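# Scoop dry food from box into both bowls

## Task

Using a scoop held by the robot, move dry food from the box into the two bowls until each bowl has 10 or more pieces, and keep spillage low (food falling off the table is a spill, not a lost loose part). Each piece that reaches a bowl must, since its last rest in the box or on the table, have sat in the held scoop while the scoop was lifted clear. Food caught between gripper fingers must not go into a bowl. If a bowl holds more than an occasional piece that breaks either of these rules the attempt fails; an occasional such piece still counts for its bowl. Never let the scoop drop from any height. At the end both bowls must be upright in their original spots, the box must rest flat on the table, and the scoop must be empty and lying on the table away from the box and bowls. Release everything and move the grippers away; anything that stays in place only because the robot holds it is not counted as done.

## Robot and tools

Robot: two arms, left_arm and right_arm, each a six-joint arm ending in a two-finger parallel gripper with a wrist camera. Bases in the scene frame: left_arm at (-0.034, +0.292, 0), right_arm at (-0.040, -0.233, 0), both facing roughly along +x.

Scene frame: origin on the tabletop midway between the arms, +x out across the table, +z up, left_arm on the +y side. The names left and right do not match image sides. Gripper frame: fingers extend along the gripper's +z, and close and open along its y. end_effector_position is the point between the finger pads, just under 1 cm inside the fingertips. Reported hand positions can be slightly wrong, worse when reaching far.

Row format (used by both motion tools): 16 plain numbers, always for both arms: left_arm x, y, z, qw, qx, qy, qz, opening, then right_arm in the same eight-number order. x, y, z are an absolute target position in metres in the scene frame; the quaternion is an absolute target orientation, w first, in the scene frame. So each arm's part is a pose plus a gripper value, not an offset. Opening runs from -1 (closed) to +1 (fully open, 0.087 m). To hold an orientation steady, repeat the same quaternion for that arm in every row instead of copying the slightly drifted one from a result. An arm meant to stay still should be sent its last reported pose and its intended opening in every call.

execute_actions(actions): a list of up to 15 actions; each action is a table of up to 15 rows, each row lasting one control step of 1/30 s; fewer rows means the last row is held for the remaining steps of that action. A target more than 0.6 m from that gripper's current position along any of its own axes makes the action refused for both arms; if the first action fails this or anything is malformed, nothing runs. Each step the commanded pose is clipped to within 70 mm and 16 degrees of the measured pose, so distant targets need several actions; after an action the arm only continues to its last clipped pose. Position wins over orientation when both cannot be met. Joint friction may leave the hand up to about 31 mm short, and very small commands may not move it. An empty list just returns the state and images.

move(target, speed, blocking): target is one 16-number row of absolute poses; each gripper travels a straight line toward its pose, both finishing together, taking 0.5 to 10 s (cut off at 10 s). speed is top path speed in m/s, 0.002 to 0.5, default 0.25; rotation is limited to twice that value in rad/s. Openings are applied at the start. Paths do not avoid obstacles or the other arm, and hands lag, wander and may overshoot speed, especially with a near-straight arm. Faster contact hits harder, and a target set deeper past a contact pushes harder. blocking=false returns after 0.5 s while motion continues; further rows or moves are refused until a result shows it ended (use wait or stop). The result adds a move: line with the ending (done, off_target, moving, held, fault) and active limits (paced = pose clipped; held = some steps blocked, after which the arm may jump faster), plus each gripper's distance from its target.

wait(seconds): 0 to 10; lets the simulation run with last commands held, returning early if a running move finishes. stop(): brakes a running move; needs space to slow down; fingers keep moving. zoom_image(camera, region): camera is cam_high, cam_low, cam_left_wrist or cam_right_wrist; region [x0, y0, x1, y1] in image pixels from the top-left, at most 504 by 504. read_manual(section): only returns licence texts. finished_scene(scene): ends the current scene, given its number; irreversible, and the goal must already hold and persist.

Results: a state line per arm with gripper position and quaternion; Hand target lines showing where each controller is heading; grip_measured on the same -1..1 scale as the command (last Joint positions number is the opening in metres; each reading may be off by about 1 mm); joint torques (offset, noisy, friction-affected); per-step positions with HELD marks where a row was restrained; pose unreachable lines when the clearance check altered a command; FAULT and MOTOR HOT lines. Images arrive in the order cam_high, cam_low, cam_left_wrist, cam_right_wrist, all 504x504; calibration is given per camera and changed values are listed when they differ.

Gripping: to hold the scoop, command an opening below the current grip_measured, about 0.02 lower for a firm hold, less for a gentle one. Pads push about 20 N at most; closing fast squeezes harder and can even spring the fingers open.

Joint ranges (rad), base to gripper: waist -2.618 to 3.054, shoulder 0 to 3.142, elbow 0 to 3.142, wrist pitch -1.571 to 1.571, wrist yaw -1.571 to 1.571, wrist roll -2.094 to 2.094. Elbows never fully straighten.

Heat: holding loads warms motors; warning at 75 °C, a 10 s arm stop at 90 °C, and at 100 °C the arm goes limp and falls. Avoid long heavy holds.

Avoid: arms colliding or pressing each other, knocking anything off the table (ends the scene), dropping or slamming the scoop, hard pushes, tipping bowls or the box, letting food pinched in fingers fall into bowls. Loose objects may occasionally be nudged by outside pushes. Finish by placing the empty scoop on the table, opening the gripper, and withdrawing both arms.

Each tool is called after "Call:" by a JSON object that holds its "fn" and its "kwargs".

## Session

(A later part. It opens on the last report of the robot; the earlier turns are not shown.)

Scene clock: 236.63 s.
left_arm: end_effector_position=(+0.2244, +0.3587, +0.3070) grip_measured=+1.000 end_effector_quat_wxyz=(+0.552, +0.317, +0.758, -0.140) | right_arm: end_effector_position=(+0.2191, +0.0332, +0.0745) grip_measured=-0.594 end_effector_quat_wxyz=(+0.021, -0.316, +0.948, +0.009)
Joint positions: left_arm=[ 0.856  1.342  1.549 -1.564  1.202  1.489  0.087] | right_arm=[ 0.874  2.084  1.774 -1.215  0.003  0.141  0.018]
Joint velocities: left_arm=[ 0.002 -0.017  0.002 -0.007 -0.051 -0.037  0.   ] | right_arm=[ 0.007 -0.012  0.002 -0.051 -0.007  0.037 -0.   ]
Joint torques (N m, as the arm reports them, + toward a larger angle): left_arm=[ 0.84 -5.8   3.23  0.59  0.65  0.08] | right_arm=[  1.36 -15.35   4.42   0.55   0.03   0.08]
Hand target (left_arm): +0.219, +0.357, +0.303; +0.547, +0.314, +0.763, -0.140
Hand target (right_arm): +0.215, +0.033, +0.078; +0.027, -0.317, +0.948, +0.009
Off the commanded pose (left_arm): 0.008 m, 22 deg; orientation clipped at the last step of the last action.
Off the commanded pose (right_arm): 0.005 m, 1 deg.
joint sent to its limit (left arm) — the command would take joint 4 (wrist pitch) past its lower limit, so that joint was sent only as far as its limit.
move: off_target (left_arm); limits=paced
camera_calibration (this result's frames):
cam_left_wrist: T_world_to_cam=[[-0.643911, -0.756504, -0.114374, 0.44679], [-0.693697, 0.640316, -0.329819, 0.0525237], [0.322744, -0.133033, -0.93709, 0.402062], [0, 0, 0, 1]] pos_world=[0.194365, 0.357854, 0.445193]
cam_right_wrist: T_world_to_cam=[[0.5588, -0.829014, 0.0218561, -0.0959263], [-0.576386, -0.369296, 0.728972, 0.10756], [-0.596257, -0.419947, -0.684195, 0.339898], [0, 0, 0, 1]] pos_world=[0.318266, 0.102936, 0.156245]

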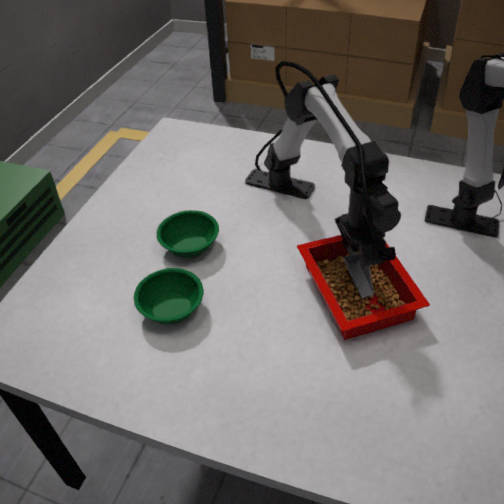

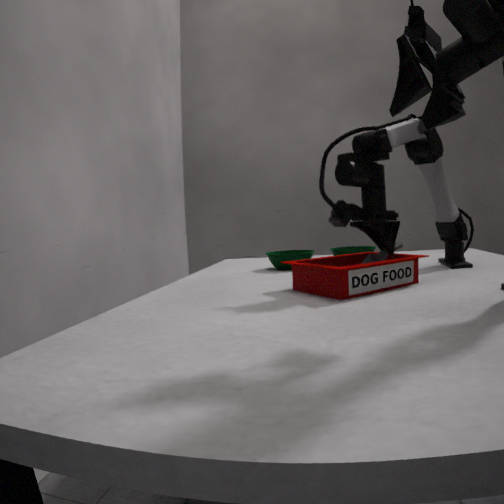

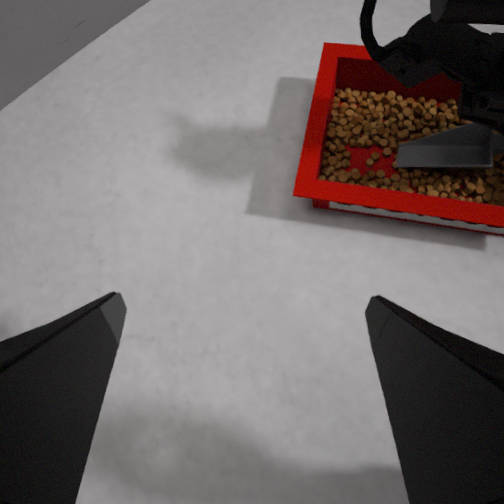

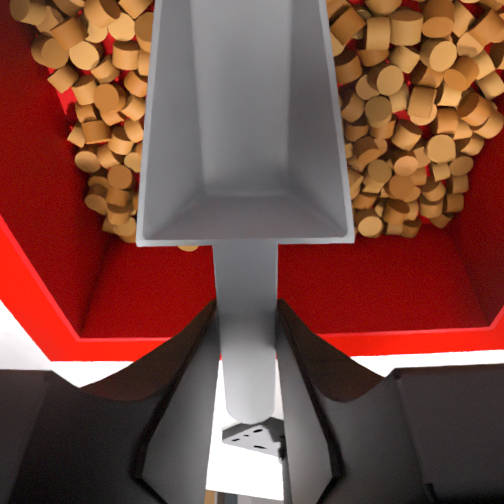

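Call:
{"fn": "move", "kwargs": {"target": [0.219,0.357,0.303,0.547,0.314,0.763,-0.140,1, 0.250,0.064,0.060,0.0273,-0.317,0.948,0.0091,-0.68], "speed": 0.04}}

Call:
{"fn": "move", "kwargs": {"target": [0.219,0.357,0.303,0.547,0.314,0.763,-0.140,1, 0.292,0.099,0.058,0.0273,-0.317,0.948,0.0091,-0.68], "speed": 0.04}}

Call:
{"fn": "zoom_image", "kwargs": {"camera": "cam_left_wrist", "region": [280, 30, 504, 240]}}

Scene clock: 252.33 s.
left_arm: end_effector_position=(+0.2243, +0.3591, +0.3065) grip_measured=+1.000 end_effector_quat_wxyz=(+0.550, +0.318, +0.759, -0.139) | right_arm: end_effector_position=(+0.2488, +0.0628, +0.0634) grip_measured=-0.594 end_effector_quat_wxyz=(+0.031, -0.316, +0.948, +0.014)
Joint positions: left_arm=[ 0.856  1.342  1.549 -1.564  1.199  1.49   0.087] | right_arm=[ 0.874  2.247  1.989 -1.245  0.003  0.141  0.018]
Joint velocities: left_arm=[ 0.012 -0.007  0.007 -0.051 -0.037 -0.007  0.   ] | right_arm=[ 0.007 -0.012  0.022  0.007  0.081 -0.051 -0.001]
Joint torques (N m, as the arm reports them, + toward a larger angle): left_arm=[ 1.41 -5.58  3.54  0.63  0.6   0.09] | right_arm=[  0.95 -12.59   8.14   0.38   0.06   0.  ]
Hand target (left_arm): +0.219, +0.357, +0.303; +0.547, +0.314, +0.763, -0.140
Hand target (right_arm): +0.250, +0.065, +0.060; +0.028, -0.317, +0.948, +0.009
Off the commanded pose (left_arm): 0.007 m, 1 deg.
Off the commanded pose (right_arm): 0.004 m, 1 deg.
move: done
camera_calibration (this result's frames):
cam_left_wrist: T_world_to_cam=[[-0.64388, -0.756358, -0.11551, 0.447185], [-0.694515, 0.641104, -0.326549, 0.0509248], [0.321041, -0.130035, -0.938096, 0.401312], [0, 0, 0, 1]] pos_world=[0.194463, 0.357768, 0.444753]
cam_right_wrist: T_world_to_cam=[[0.558477, -0.829337, 0.0174272, -0.0873284], [-0.588263, -0.38115, 0.713212, 0.148459], [-0.584851, -0.408564, -0.700732, 0.359884], [0, 0, 0, 1]] pos_world=[0.346582, 0.131196, 0.147821]

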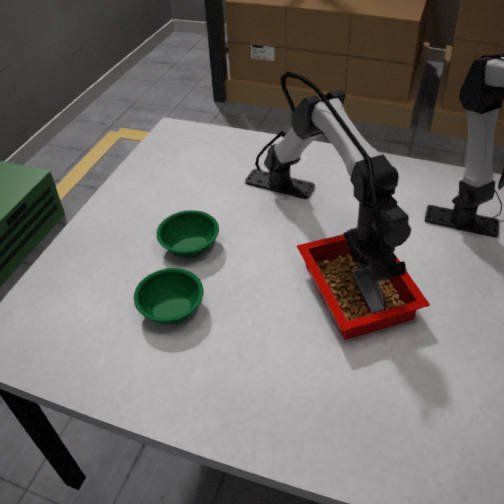

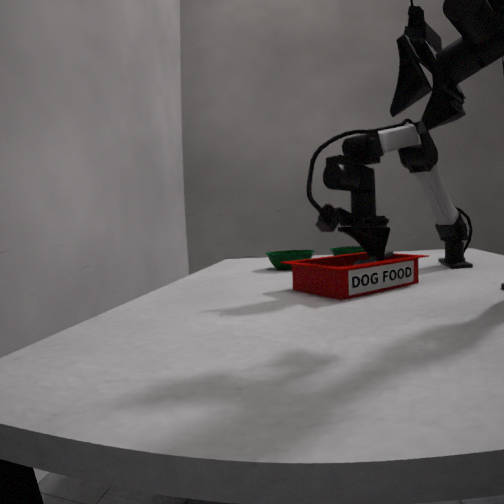

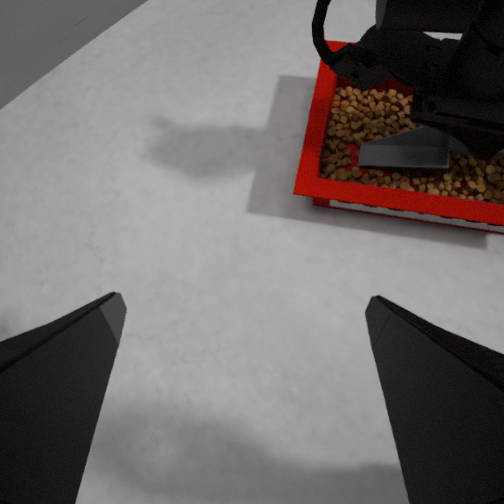

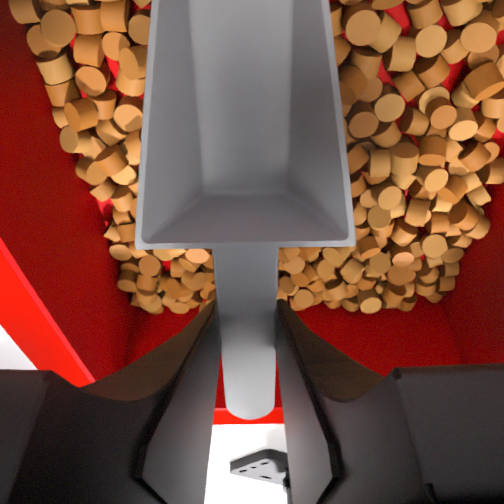

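Scene clock: 254.03 s.
left_arm: end_effector_position=(+0.2243, +0.3591, +0.3065) grip_measured=+1.000 end_effector_quat_wxyz=(+0.550, +0.318, +0.759, -0.139) | right_arm: end_effector_position=(+0.2868, +0.1007, +0.0632) grip_measured=-0.594 end_effector_quat_wxyz=(+0.030, -0.316, +0.948, +0.013)
Joint positions: left_arm=[ 0.856  1.342  1.549 -1.564  1.199  1.49   0.087] | right_arm=[ 0.874  2.63   2.68  -1.556  0.003  0.141  0.018]
Joint velocities: left_arm=[ 0.007  0.002 -0.007  0.022 -0.007  0.037  0.   ] | right_arm=[ 0.012 -0.012  0.012 -0.022 -0.007 -0.037  0.002]
Joint torques (N m, as the arm reports them, + toward a larger angle): left_arm=[ 1.2  -5.63  3.45  0.63  0.58  0.1 ] | right_arm=[  0.2  -14.81   7.99   0.5    0.04  -0.09]
Hand target (left_arm): +0.219, +0.357, +0.303; +0.547, +0.314, +0.763, -0.140
Hand target (right_arm): +0.292, +0.100, +0.058; +0.031, -0.317, +0.948, +0.011
Off the commanded pose (left_arm): 0.007 m, 1 deg.
Off the commanded pose (right_arm): 0.008 m, 1 deg.
joint sent to its limit (right arm) — the command would take joint 4 (wrist pitch) past its lower limit, so that joint was sent only as far as its limit.
move: done
camera_calibration (this result's frames):
cam_left_wrist: T_world_to_cam=[[-0.64388, -0.756358, -0.11551, 0.447185], [-0.694515, 0.641104, -0.326549, 0.0509248], [0.321041, -0.130035, -0.938096, 0.401312], [0, 0, 0, 1]] pos_world=[0.194463, 0.357768, 0.444753]
cam_right_wrist: T_world_to_cam=[[0.55852, -0.829294, 0.0180813, -0.0771596], [-0.586527, -0.379417, 0.715562, 0.184514], [-0.586551, -0.410261, -0.698316, 0.398004], [0, 0, 0, 1]] pos_world=[0.384768, 0.169305, 0.147296]

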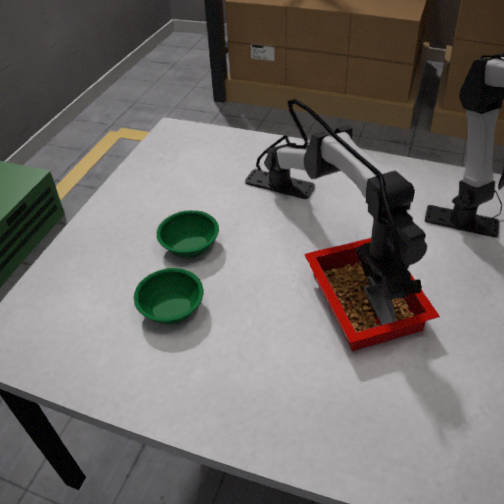

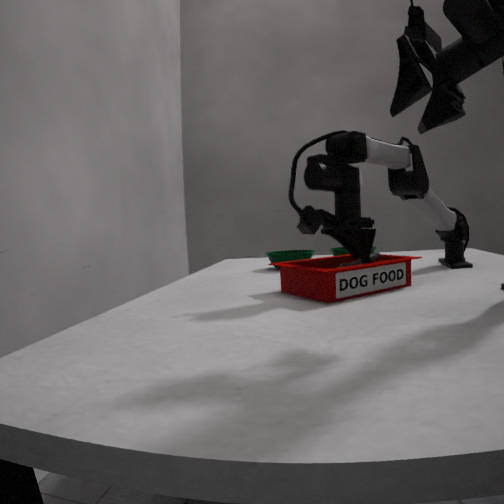

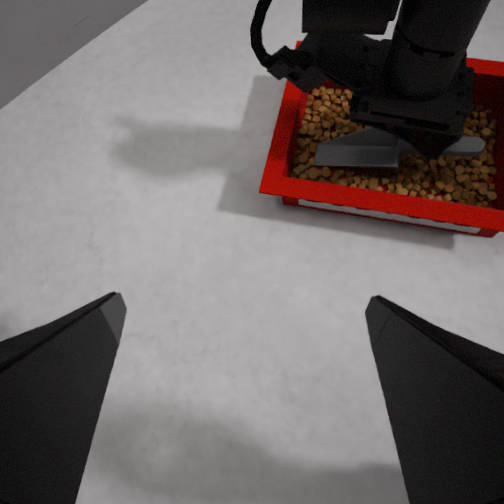

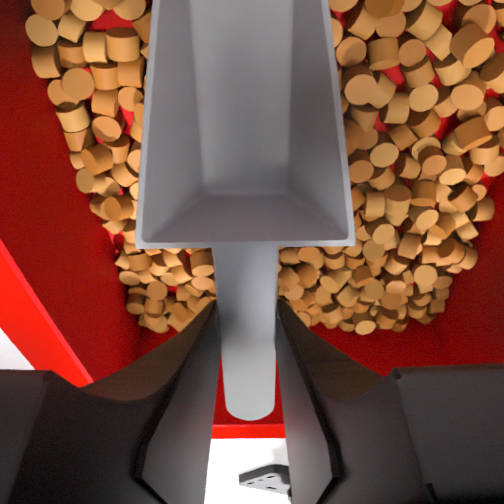

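Region (280, 30, 504, 240) of cam_left_wrist's 504x504 image, scaled by 2.250, with more detail than that image has; it fills the top 472 rows of this view, and the rest is white.

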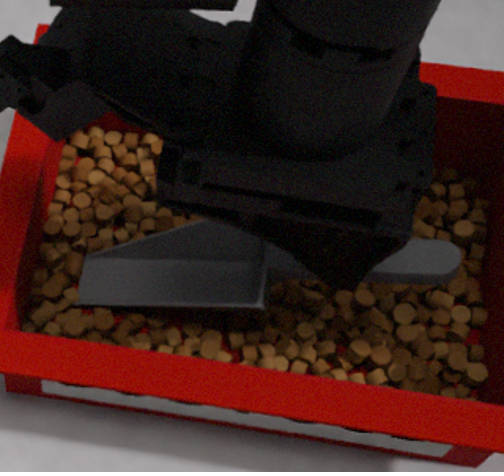

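Call:
{"fn": "move", "kwargs": {"target": [0.217,0.146,0.15,0.0827,-0.316,0.944,0.0276,0.4, 0.25,0.065,0.13,0.1507,-0.313,0.936,0.0504,-0.68], "speed": 0.15}}

Scene clock: 295.63 s.
left_arm: end_effector_position=(+0.2196, +0.1835, +0.1718) grip_measured=+0.400 end_effector_quat_wxyz=(+0.177, -0.208, +0.962, +0.003) | right_arm: end_effector_position=(+0.2576, +0.0650, +0.1134) grip_measured=-0.594 end_effector_quat_wxyz=(+0.116, -0.312, +0.942, +0.041)
Joint positions: left_arm=[-0.42   1.434  1.38  -1.231 -0.216 -0.827  0.061] | right_arm=[ 0.874  2.083  1.931 -1.174  0.03   0.141  0.018]
Joint velocities: left_arm=[-0.007 -0.002  0.007  0.007  0.022 -0.081 -0.001] | right_arm=[ 0.007  0.012  0.002 -0.022 -0.081 -0.007 -0.001]
Joint torques (N m, as the arm reports them, + toward a larger angle): left_arm=[ 0.68 -6.12  5.7   1.   -0.02  0.13] | right_arm=[  0.82 -13.44   6.51   0.84  -0.01   0.  ]
Hand target (left_arm): +0.219, +0.184, +0.172; +0.178, -0.207, +0.962, +0.003
Hand target (right_arm): +0.258, +0.065, +0.113; +0.116, -0.312, +0.942, +0.041
Off the commanded pose (left_arm): 0.043 m, 17 deg; orientation clipped at the last step of the last action.
Off the commanded pose (right_arm): 0.018 m, 4 deg.
move: held (left_arm, right_arm); limits=paced,held; held on 32 of 179 steps (left_arm, right_arm), including the last (left_arm, right_arm)
pose unreachable (left arm): on one or more control steps of this call, first in action 0 (counted from 0), this arm could not follow its commanded pose, so it was not sent that pose on those steps. On the call's last step it was still not sent that pose. It may still have moved: this result reports where it is.
cause: the commanded pose would bring a part of the arm too close to another arm (this arm's wrist (the part past joint 4) and the other arm's wrist (the part past joint 4)).
pose unreachable (right arm): on one or more control steps of this call, first in action 0 (counted from 0), this arm could not follow its commanded pose, so it was not sent that pose on those steps. On the call's last step it was still not sent that pose. It may still have moved: this result reports where it is.
cause: the commanded pose would bring a part of the arm too close to another arm (this arm's wrist (the part past joint 4) and the other arm's wrist (the part past joint 4)).
camera_calibration (this result's frames):
cam_left_wrist: T_world_to_cam=[[0.411566, -0.907126, 0.0879589, 0.0567317], [-0.808648, -0.318954, 0.494325, 0.176434], [-0.42036, -0.274575, -0.864816, 0.430373], [0, 0, 0, 1]] pos_world=[0.300236, 0.225907, 0.279988]
cam_right_wrist: T_world_to_cam=[[0.55309, -0.83307, 0.0093125, -0.0887768], [-0.682501, -0.446657, 0.578524, 0.16256], [-0.477791, -0.326332, -0.815612, 0.381084], [0, 0, 0, 1]] pos_world=[0.342128, 0.123011, 0.217598]

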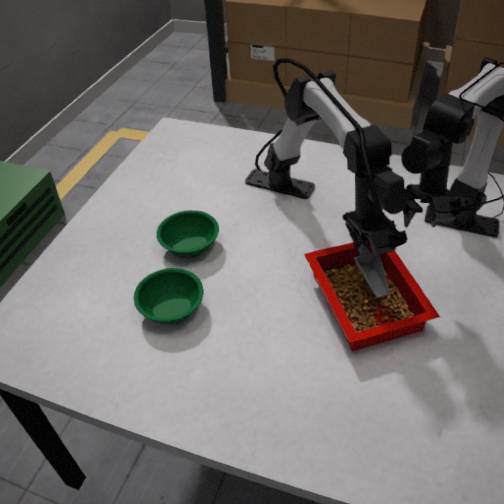

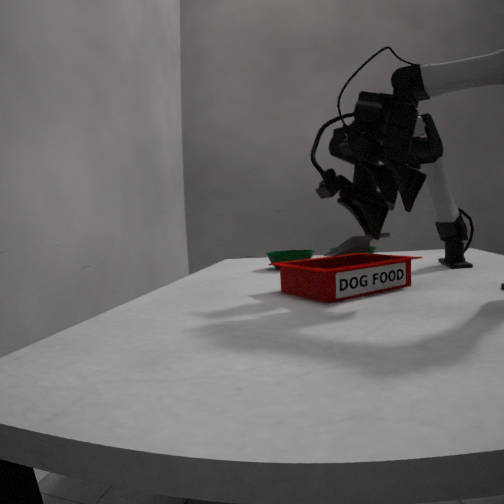

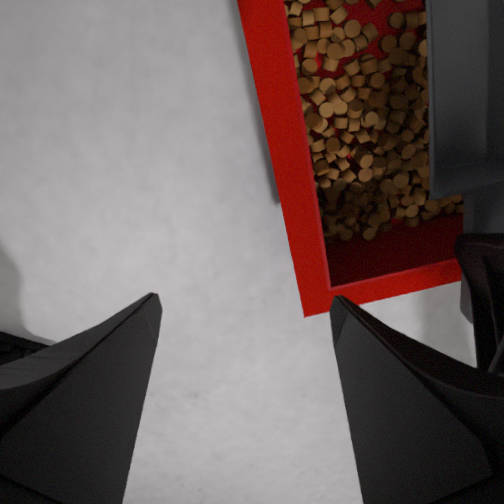

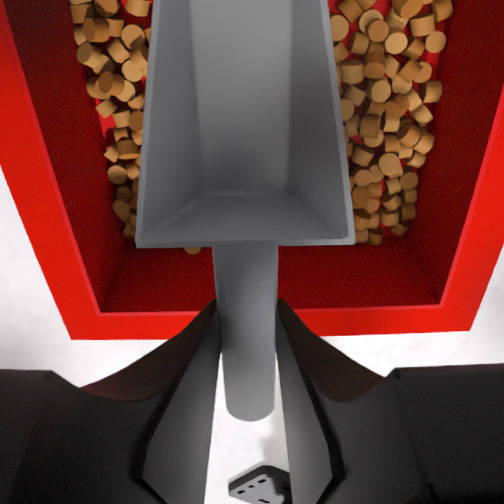

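Call:
{"fn": "move", "kwargs": {"target": [0.219,0.184,0.172,0.178,-0.207,0.962,0.003,0.4, 0.2,-0.2,0.18,0.259,0,0.966,0,-0.68], "speed": 0.2}}

Call:
{"fn": "move", "kwargs": {"target": [0.217,0.146,0.12,0.0827,-0.316,0.944,0.0276,0.4, 0.2,-0.2,0.18,0.259,0,0.966,0,-0.68], "speed": 0.1}}

Call:
{"fn": "zoom_image", "kwargs": {"camera": "cam_high", "region": [280, 150, 480, 360]}}

Scene clock: 307.27 s.
left_arm: end_effector_position=(+0.2196, +0.1835, +0.1718) grip_measured=+0.400 end_effector_quat_wxyz=(+0.177, -0.208, +0.962, +0.003) | right_arm: end_effector_position=(+0.2084, -0.1994, +0.1823) grip_measured=-0.594 end_effector_quat_wxyz=(+0.260, +0.002, +0.966, -0.005)
Joint positions: left_arm=[-0.42   1.434  1.38  -1.231 -0.216 -0.827  0.061] | right_arm=[ 0.268  1.176  1.185 -1.062  0.099  0.156  0.018]
Joint velocities: left_arm=[-0.007  0.007  0.012  0.007 -0.037 -0.051  0.001] | right_arm=[ 0.007 -0.002  0.007 -0.022 -0.022 -0.139 -0.   ]
Joint torques (N m, as the arm reports them, + toward a larger angle): left_arm=[ 0.72 -6.45  5.49  0.98 -0.05  0.17] | right_arm=[-0.07 -5.52  4.97  1.31 -0.09 -0.06]
Hand target (left_arm): +0.219, +0.184, +0.172; +0.178, -0.207, +0.962, +0.003
Hand target (right_arm): +0.205, -0.201, +0.179; +0.259, -0.000, +0.966, -0.003
Off the commanded pose (left_arm): 0.001 m, 0 deg.
Off the commanded pose (right_arm): 0.009 m, 1 deg.
move: done
camera_calibration (this result's frames):
cam_left_wrist: T_world_to_cam=[[0.411566, -0.907126, 0.0879589, 0.0567317], [-0.808648, -0.318954, 0.494325, 0.176434], [-0.42036, -0.274575, -0.864816, 0.430373], [0, 0, 0, 1]] pos_world=[0.300236, 0.225907, 0.279988]
cam_right_wrist: T_world_to_cam=[[-0.0633886, -0.997965, 0.00697243, -0.186419], [-0.941809, 0.0621298, 0.330358, 0.171828], [-0.330119, 0.0143742, -0.94383, 0.388081], [0, 0, 0, 1]] pos_world=[0.278126, -0.202293, 0.310818]

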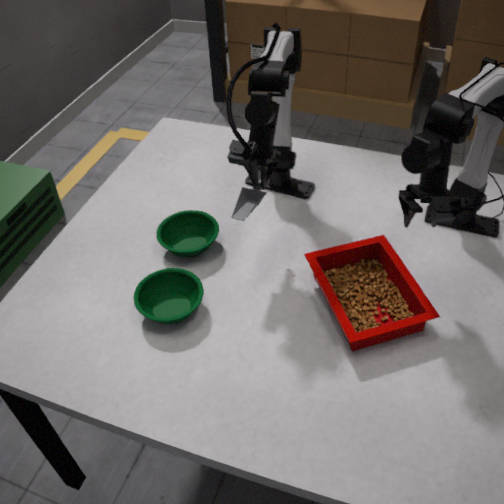

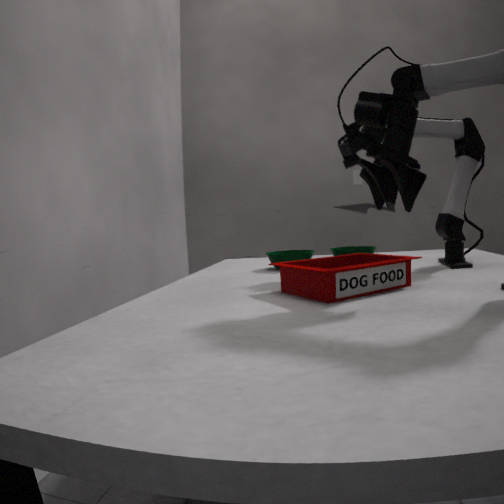

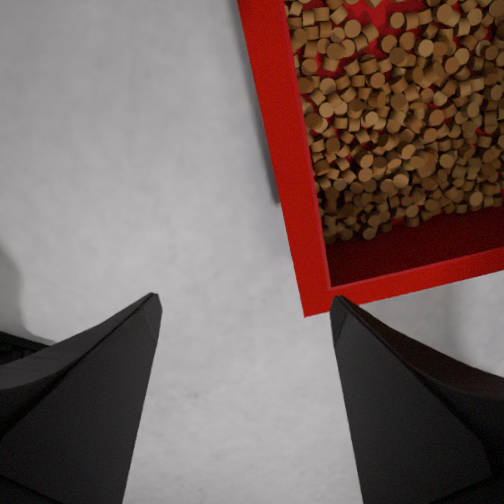

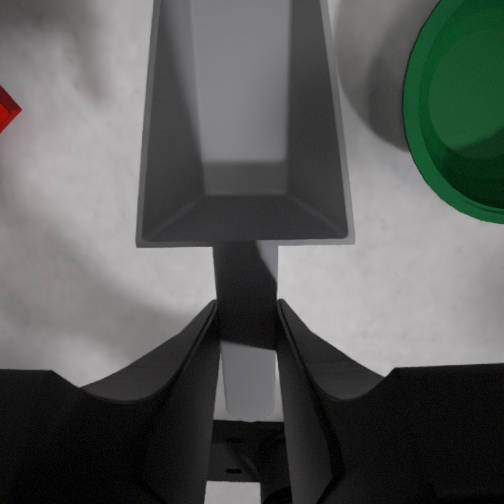

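Scene clock: 309.13 s.
left_arm: end_effector_position=(+0.2203, +0.1493, +0.1230) grip_measured=+0.400 end_effector_quat_wxyz=(+0.093, -0.317, +0.944, +0.024) | right_arm: end_effector_position=(+0.2054, -0.1993, +0.1843) grip_measured=-0.594 end_effector_quat_wxyz=(+0.261, +0.002, +0.965, -0.003)
Joint positions: left_arm=[-0.472  1.621  1.38  -1.235 -0.169 -1.125  0.061] | right_arm=[ 0.268  1.164  1.185 -1.071  0.096  0.156  0.018]
Joint velocities: left_arm=[ 0.002 -0.007 -0.012 -0.051  0.022  0.022  0.   ] | right_arm=[-0.002 -0.017 -0.022 -0.022 -0.007  0.066  0.   ]
Joint torques (N m, as the arm reports them, + toward a larger angle): left_arm=[ 0.15 -6.45  5.68  0.53  0.16  0.02] | right_arm=[ 0.26 -5.8   4.58  1.29 -0.09 -0.05]
Hand target (left_arm): +0.217, +0.146, +0.121; +0.083, -0.316, +0.945, +0.028
Hand target (right_arm): +0.200, -0.200, +0.180; +0.259, +0.000, +0.966, -0.000
Off the commanded pose (left_arm): 0.006 m, 1 deg.
Off the commanded pose (right_arm): 0.007 m, 0 deg.
move: done
camera_calibration (this result's frames):
cam_left_wrist: T_world_to_cam=[[0.614769, -0.788067, 0.0317719, -0.025847], [-0.627384, -0.464215, 0.625215, 0.155914], [-0.477962, -0.404297, -0.779805, 0.400702], [0, 0, 0, 1]] pos_world=[0.305228, 0.214011, 0.215811]
cam_right_wrist: T_world_to_cam=[[-0.0617022, -0.998089, 0.00335009, -0.186269], [-0.942728, 0.0593815, 0.328236, 0.168326], [-0.327807, 0.0170946, -0.94459, 0.389126], [0, 0, 0, 1]] pos_world=[0.27475, -0.20256, 0.312938]

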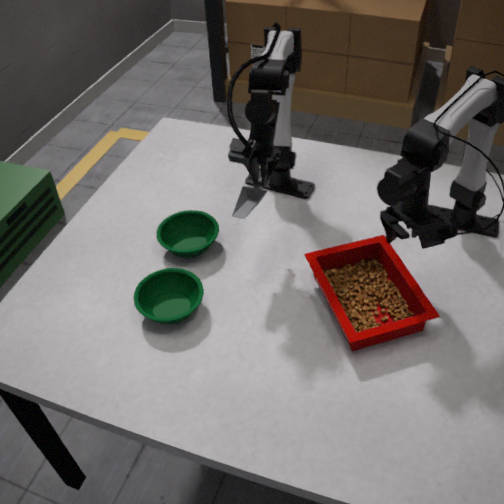

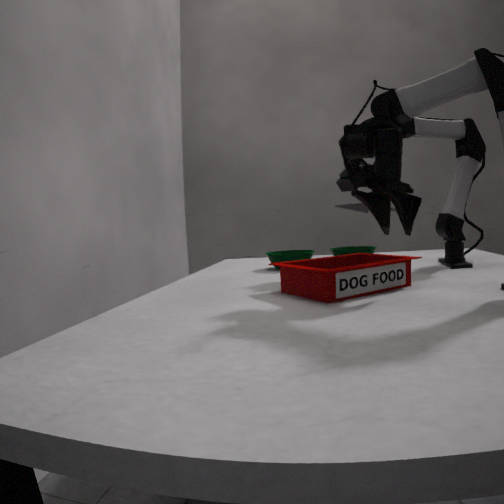

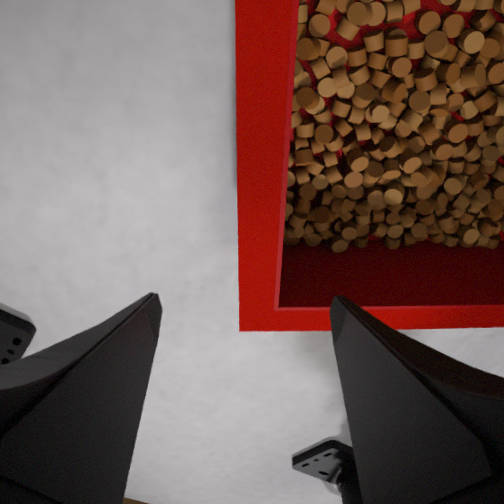

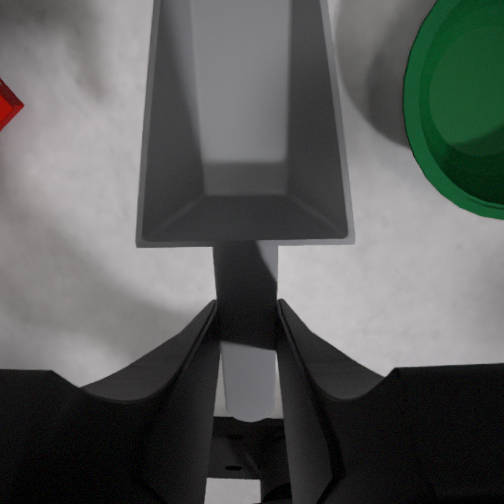

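Region (280, 150, 480, 360) of cam_high's 504x504 image, scaled by 2.400, with more detail than that image has; it fills the left 480 columns of this view, and the rest is white.

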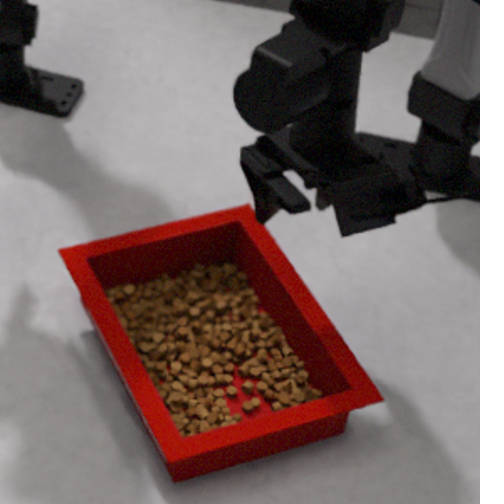

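Call:
{"fn": "move", "kwargs": {"target": [0.232,0.148,0.05,0.0827,-0.316,0.944,0.0276,0.4, 0.2,-0.2,0.18,0.259,0,0.966,0,-0.68], "speed": 0.06}}

Call:
{"fn": "zoom_image", "kwargs": {"camera": "cam_low", "region": [260, 150, 460, 310]}}

Scene clock: 319.73 s.
left_arm: end_effector_position=(+0.2350, +0.1450, +0.0599) grip_measured=+0.400 end_effector_quat_wxyz=(+0.094, -0.316, +0.944, +0.021) | right_arm: end_effector_position=(+0.2047, -0.1994, +0.1840) grip_measured=-0.594 end_effector_quat_wxyz=(+0.260, +0.002, +0.966, -0.003)
Joint positions: left_arm=[-0.46   1.702  1.215 -0.982 -0.164 -1.111  0.061] | right_arm=[ 0.268  1.164  1.185 -1.074  0.096  0.156  0.018]
Joint velocities: left_arm=[-0.002 -0.007 -0.002  0.037  0.022  0.022 -0.001] | right_arm=[ 0.002  0.007  0.007 -0.022 -0.007 -0.081 -0.001]
Joint torques (N m, as the arm reports them, + toward a larger angle): left_arm=[ 1.37 -7.36  3.81  0.67  0.13  0.12] | right_arm=[ 0.47 -5.71  4.58  1.28 -0.1  -0.04]
Hand target (left_arm): +0.231, +0.148, +0.050; +0.083, -0.316, +0.945, +0.027
Hand target (right_arm): +0.200, -0.200, +0.180; +0.259, +0.000, +0.966, -0.000
Off the commanded pose (left_arm): 0.011 m, 1 deg.
Off the commanded pose (right_arm): 0.006 m, 0 deg.
move: off_target (left_arm)
camera_calibration (this result's frames):
cam_left_wrist: T_world_to_cam=[[0.612692, -0.789421, 0.0377216, -0.0359788], [-0.630243, -0.459236, 0.626017, 0.202452], [-0.476868, -0.407329, -0.778897, 0.356879], [0, 0, 0, 1]] pos_world=[0.319821, 0.209938, 0.152591]
cam_right_wrist: T_world_to_cam=[[-0.0615025, -0.9981, 0.0037522, -0.186491], [-0.941729, 0.0592737, 0.331108, 0.166984], [-0.330702, 0.0168304, -0.943585, 0.388989], [0, 0, 0, 1]] pos_world=[0.274423, -0.202582, 0.312454]

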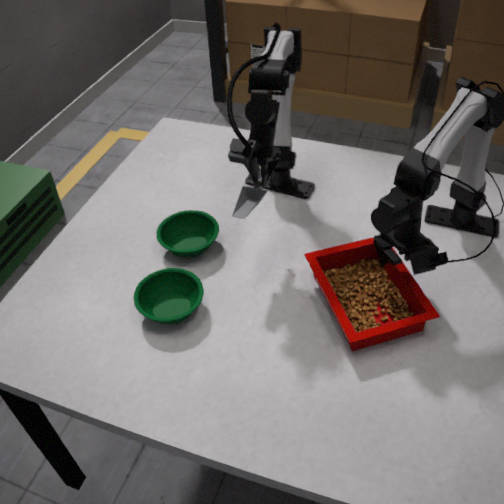

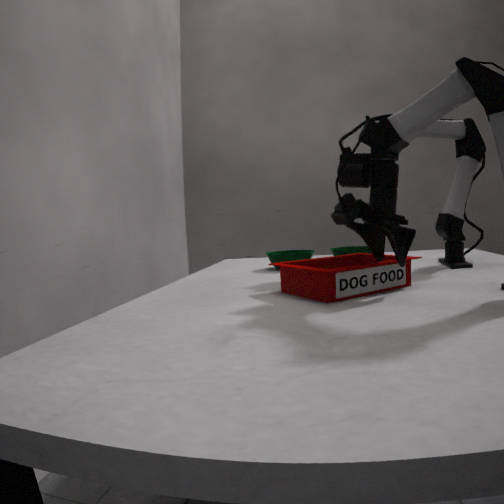

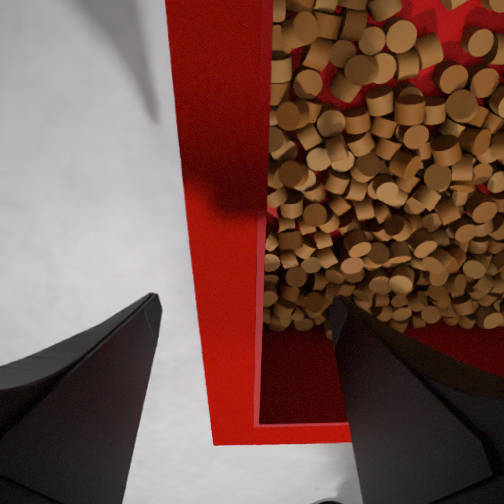

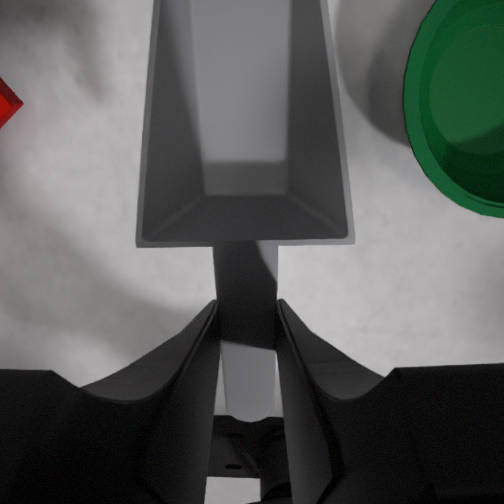

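Region (260, 150, 460, 310) of cam_low's 504x504 image, scaled by 2.520, with more detail than that image has; it fills the top 403 rows of this view, and the rest is white.

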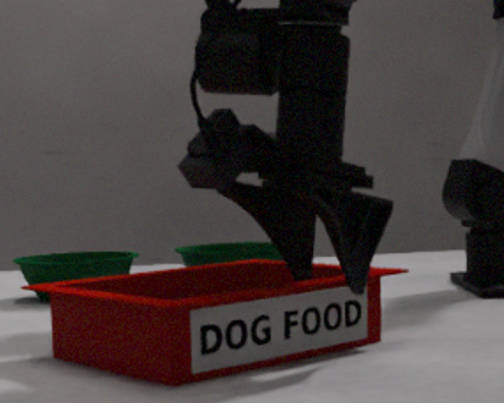

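Go a little lower, then close.

Call:
{"fn": "move", "kwargs": {"target": [0.232,0.149,0.033,0.0827,-0.316,0.944,0.0276,0.4, 0.2,-0.2,0.18,0.259,0,0.966,0,-0.68], "speed": 0.04}}

Call:
{"fn": "move", "kwargs": {"target": [0.232,0.149,0.033,0.0827,-0.316,0.944,0.0276,-0.6, 0.2,-0.2,0.18,0.259,0,0.966,0,-0.68], "speed": 0.04}}

Call:
{"fn": "zoom_image", "kwargs": {"camera": "cam_low", "region": [260, 150, 460, 310]}}

Scene clock: 333.23 s.
left_arm: end_effector_position=(+0.2356, +0.1447, +0.0431) grip_measured=+0.400 end_effector_quat_wxyz=(+0.094, -0.315, +0.944, +0.021) | right_arm: end_effector_position=(+0.2042, -0.1995, +0.1838) grip_measured=-0.594 end_effector_quat_wxyz=(+0.259, +0.002, +0.966, -0.003)
Joint positions: left_arm=[-0.46   1.721  1.168 -0.915 -0.164 -1.109  0.061] | right_arm=[ 0.268  1.164  1.185 -1.076  0.096  0.156  0.018]
Joint velocities: left_arm=[-0.012 -0.012  0.017 -0.007 -0.095  0.007  0.   ] | right_arm=[ 0.002 -0.002  0.007 -0.051  0.066 -0.051  0.001]
Joint torques (N m, as the arm reports them, + toward a larger angle): left_arm=[ 1.37 -7.38  3.76  0.7   0.09  0.13] | right_arm=[ 0.5  -5.66  4.52  1.35 -0.07 -0.03]
Hand target (left_arm): +0.231, +0.149, +0.033; +0.083, -0.316, +0.945, +0.028
Hand target (right_arm): +0.200, -0.200, +0.180; +0.259, +0.000, +0.966, -0.000
Off the commanded pose (left_arm): 0.012 m, 2 deg.
Off the commanded pose (right_arm): 0.006 m, 0 deg.
move: off_target (left_arm)
camera_calibration (this result's frames):
cam_left_wrist: T_world_to_cam=[[0.610887, -0.79079, 0.0383215, -0.0353372], [-0.631768, -0.457727, 0.625584, 0.213396], [-0.477165, -0.406371, -0.779215, 0.343919], [0, 0, 0, 1]] pos_world=[0.32051, 0.209492, 0.135844]
cam_right_wrist: T_world_to_cam=[[-0.0614951, -0.998099, 0.00420446, -0.186682], [-0.941106, 0.0593858, 0.332856, 0.166198], [-0.332472, 0.0165121, -0.942968, 0.388871], [0, 0, 0, 1]] pos_world=[0.274219, -0.202618, 0.312158]

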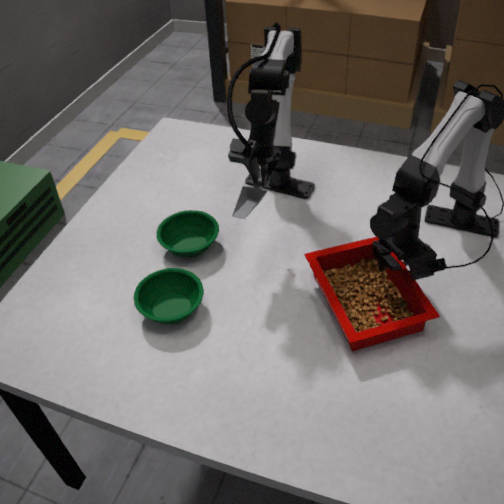

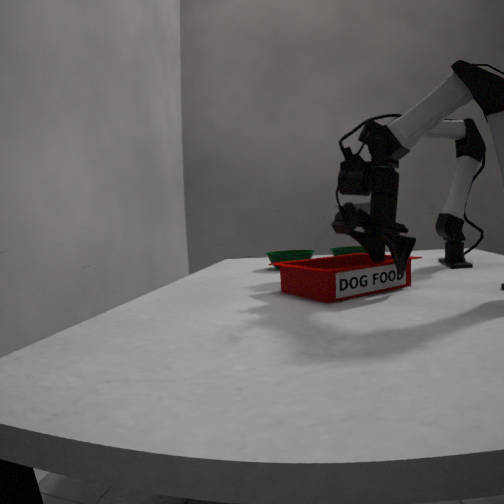

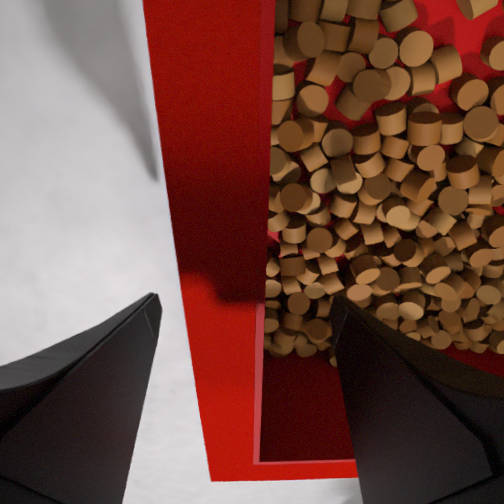

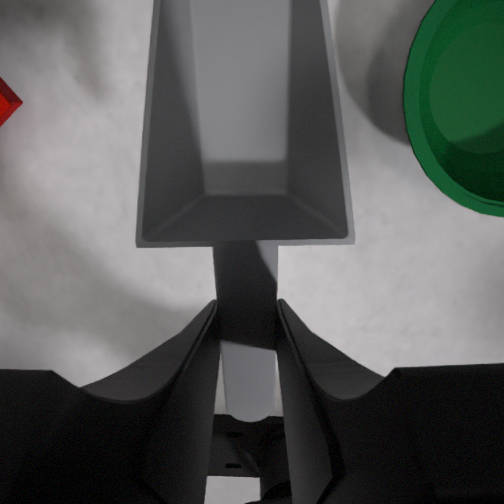

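Scene clock: 333.93 s.
left_arm: end_effector_position=(+0.2355, +0.1445, +0.0431) grip_measured=-0.538 end_effector_quat_wxyz=(+0.092, -0.317, +0.944, +0.019) | right_arm: end_effector_position=(+0.2039, -0.1995, +0.1837) grip_measured=-0.594 end_effector_quat_wxyz=(+0.258, +0.002, +0.966, -0.003)
Joint positions: left_arm=[-0.458  1.721  1.168 -0.915 -0.159 -1.111  0.02 ] | right_arm=[ 0.268  1.164  1.185 -1.078  0.096  0.156  0.018]
Joint velocities: left_arm=[ 0.017  0.017 -0.012 -0.007 -0.037 -0.007 -0.   ] | right_arm=[ 0.002 -0.002 -0.012 -0.007 -0.007  0.037 -0.   ]
Joint torques (N m, as the arm reports them, + toward a larger angle): left_arm=[ 1.19 -7.25  3.76  0.74  0.    0.14] | right_arm=[ 0.33 -5.63  4.55  1.31 -0.1  -0.05]
Hand target (left_arm): +0.232, +0.149, +0.033; +0.083, -0.316, +0.945, +0.028
Hand target (right_arm): +0.200, -0.200, +0.180; +0.259, +0.000, +0.966, -0.000
Off the commanded pose (left_arm): 0.012 m, 1 deg.
Off the commanded pose (right_arm): 0.005 m, 0 deg.
move: off_target (left_arm)
camera_calibration (this result's frames):
cam_left_wrist: T_world_to_cam=[[0.613865, -0.788375, 0.0404294, -0.0365647], [-0.628592, -0.457185, 0.629169, 0.212233], [-0.477537, -0.411638, -0.776217, 0.344541], [0, 0, 0, 1]] pos_world=[0.320385, 0.210029, 0.135387]
cam_right_wrist: T_world_to_cam=[[-0.0614885, -0.998097, 0.00456626, -0.186835], [-0.940605, 0.0594758, 0.334253, 0.16557], [-0.333888, 0.0162576, -0.942472, 0.388775], [0, 0, 0, 1]] pos_world=[0.274055, -0.202648, 0.311921]

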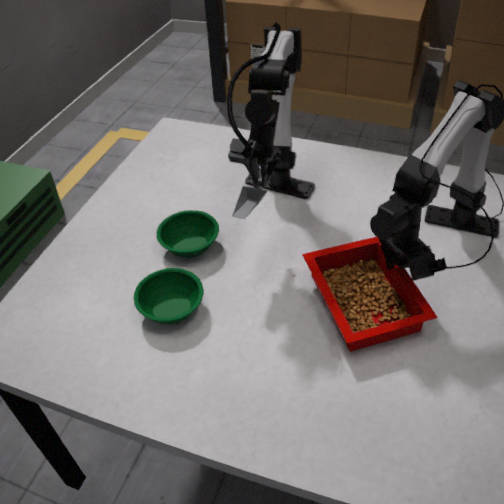

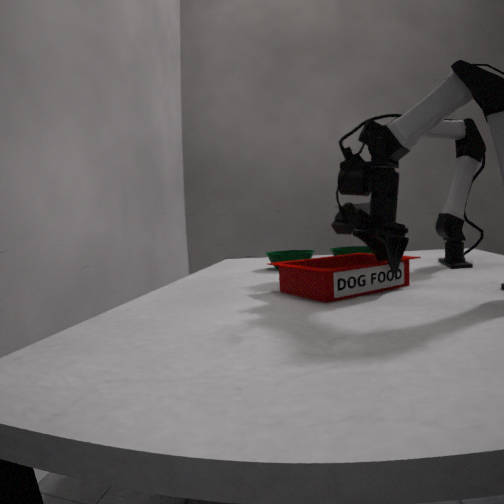

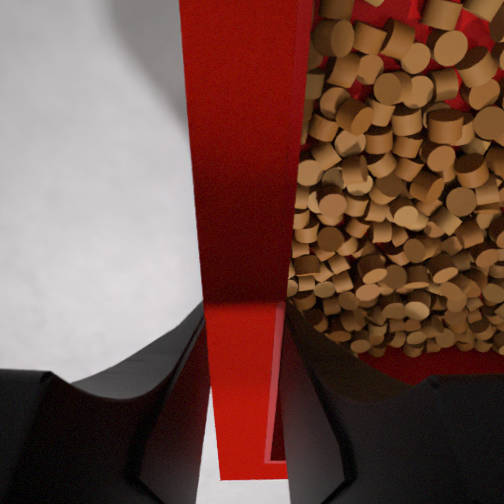

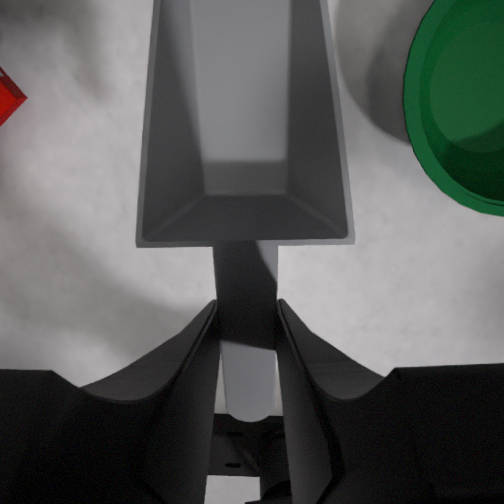

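Region (260, 150, 460, 310) of cam_low's 504x504 image, scaled by 2.520, with more detail than that image has; it fills the top 403 rows of this view, and the rest is white.

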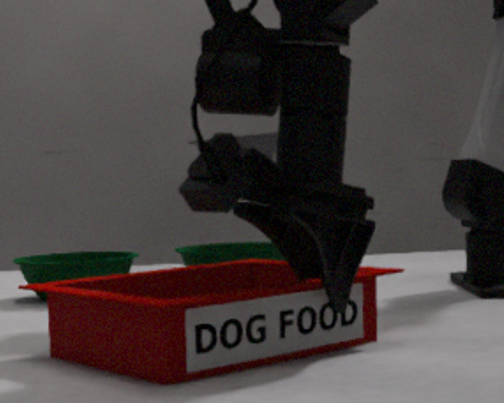

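Call:
{"fn": "move", "kwargs": {"target": [0.225,0.138,0.122,-0.140,-0.3135,0.9376,-0.047,-0.6, 0.2,-0.2,0.18,0.259,0,0.966,0,-0.68], "speed": 0.05}}

Call:
{"fn": "zoom_image", "kwargs": {"camera": "cam_high", "region": [280, 150, 480, 360]}}

Scene clock: 364.87 s.
left_arm: end_effector_position=(+0.2289, +0.1411, +0.1141) grip_measured=-0.551 end_effector_quat_wxyz=(-0.120, -0.316, +0.941, -0.034) | right_arm: end_effector_position=(+0.2031, -0.1996, +0.1834) grip_measured=-0.594 end_effector_quat_wxyz=(+0.257, +0.002, +0.967, -0.004)
Joint positions: left_arm=[-0.286  1.904  1.6   -1.425  0.195 -0.932  0.02 ] | right_arm=[ 0.268  1.164  1.185 -1.081  0.096  0.156  0.018]
Joint velocities: left_arm=[ 0.027 -0.012 -0.002 -0.051  0.066  0.007 -0.   ] | right_arm=[ 0.007  0.002  0.007  0.022 -0.007  0.022 -0.001]
Joint torques (N m, as the arm reports them, + toward a larger angle): left_arm=[ 1.04 -9.23  7.   -0.27  0.54  0.21] | right_arm=[ 0.37 -5.65  4.54  1.34 -0.05 -0.05]
Hand target (left_arm): +0.226, +0.137, +0.123; -0.140, -0.314, +0.938, -0.047
Hand target (right_arm): +0.200, -0.200, +0.180; +0.259, +0.000, +0.966, -0.000
Off the commanded pose (left_arm): 0.009 m, 3 deg.
Off the commanded pose (right_arm): 0.005 m, 1 deg.
move: off_target (left_arm)
camera_calibration (this result's frames):
cam_left_wrist: T_world_to_cam=[[0.619743, -0.784802, -0.00212996, -0.0350766], [-0.34222, -0.272686, 0.899182, 0.0394671], [-0.70626, -0.556533, -0.43757, 0.429226], [0, 0, 0, 1]] pos_world=[0.33839, 0.222113, 0.152254]
cam_right_wrist: T_world_to_cam=[[-0.0614737, -0.998095, 0.00528982, -0.187141], [-0.939597, 0.059657, 0.337044, 0.164314], [-0.336718, 0.015749, -0.941474, 0.388581], [0, 0, 0, 1]] pos_world=[0.273727, -0.202707, 0.311447]

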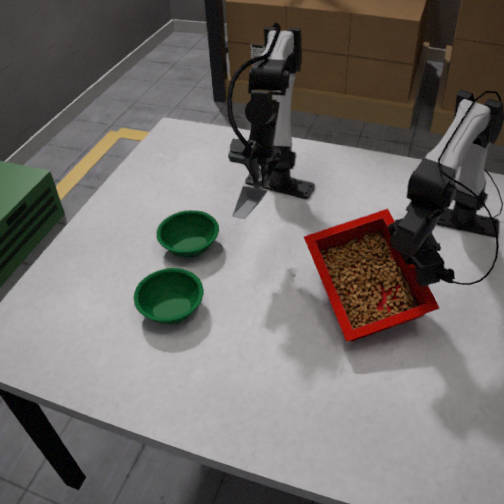

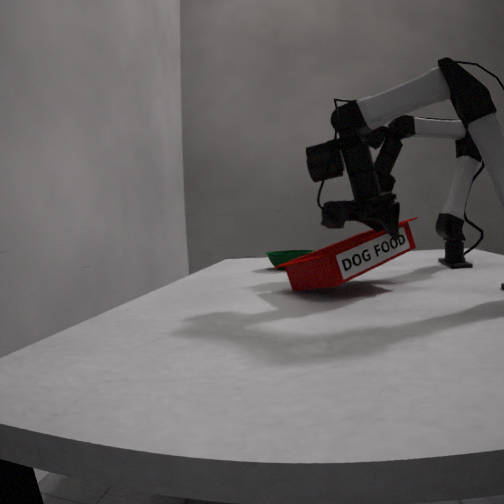

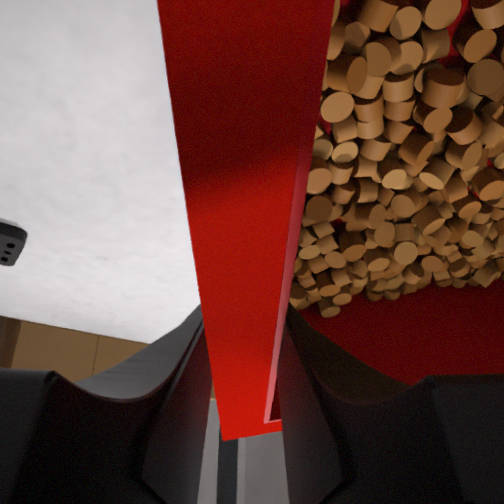

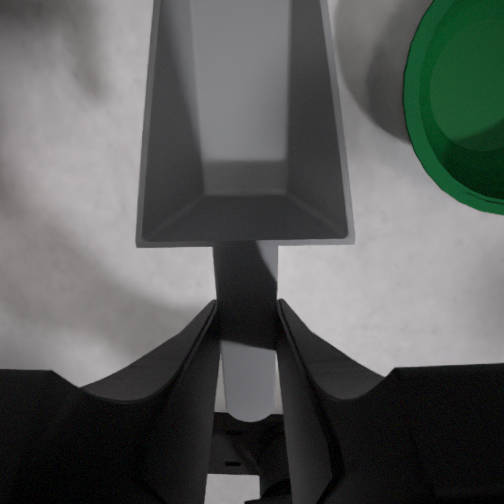

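Region (280, 150, 480, 360) of cam_high's 504x504 image, scaled by 2.400, with more detail than that image has; it fills the left 480 columns of this view, and the rest is white.

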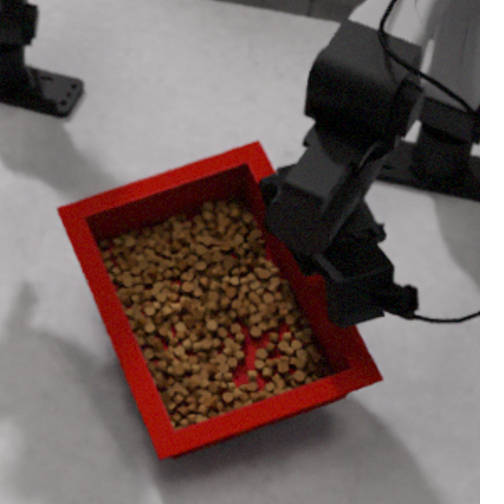

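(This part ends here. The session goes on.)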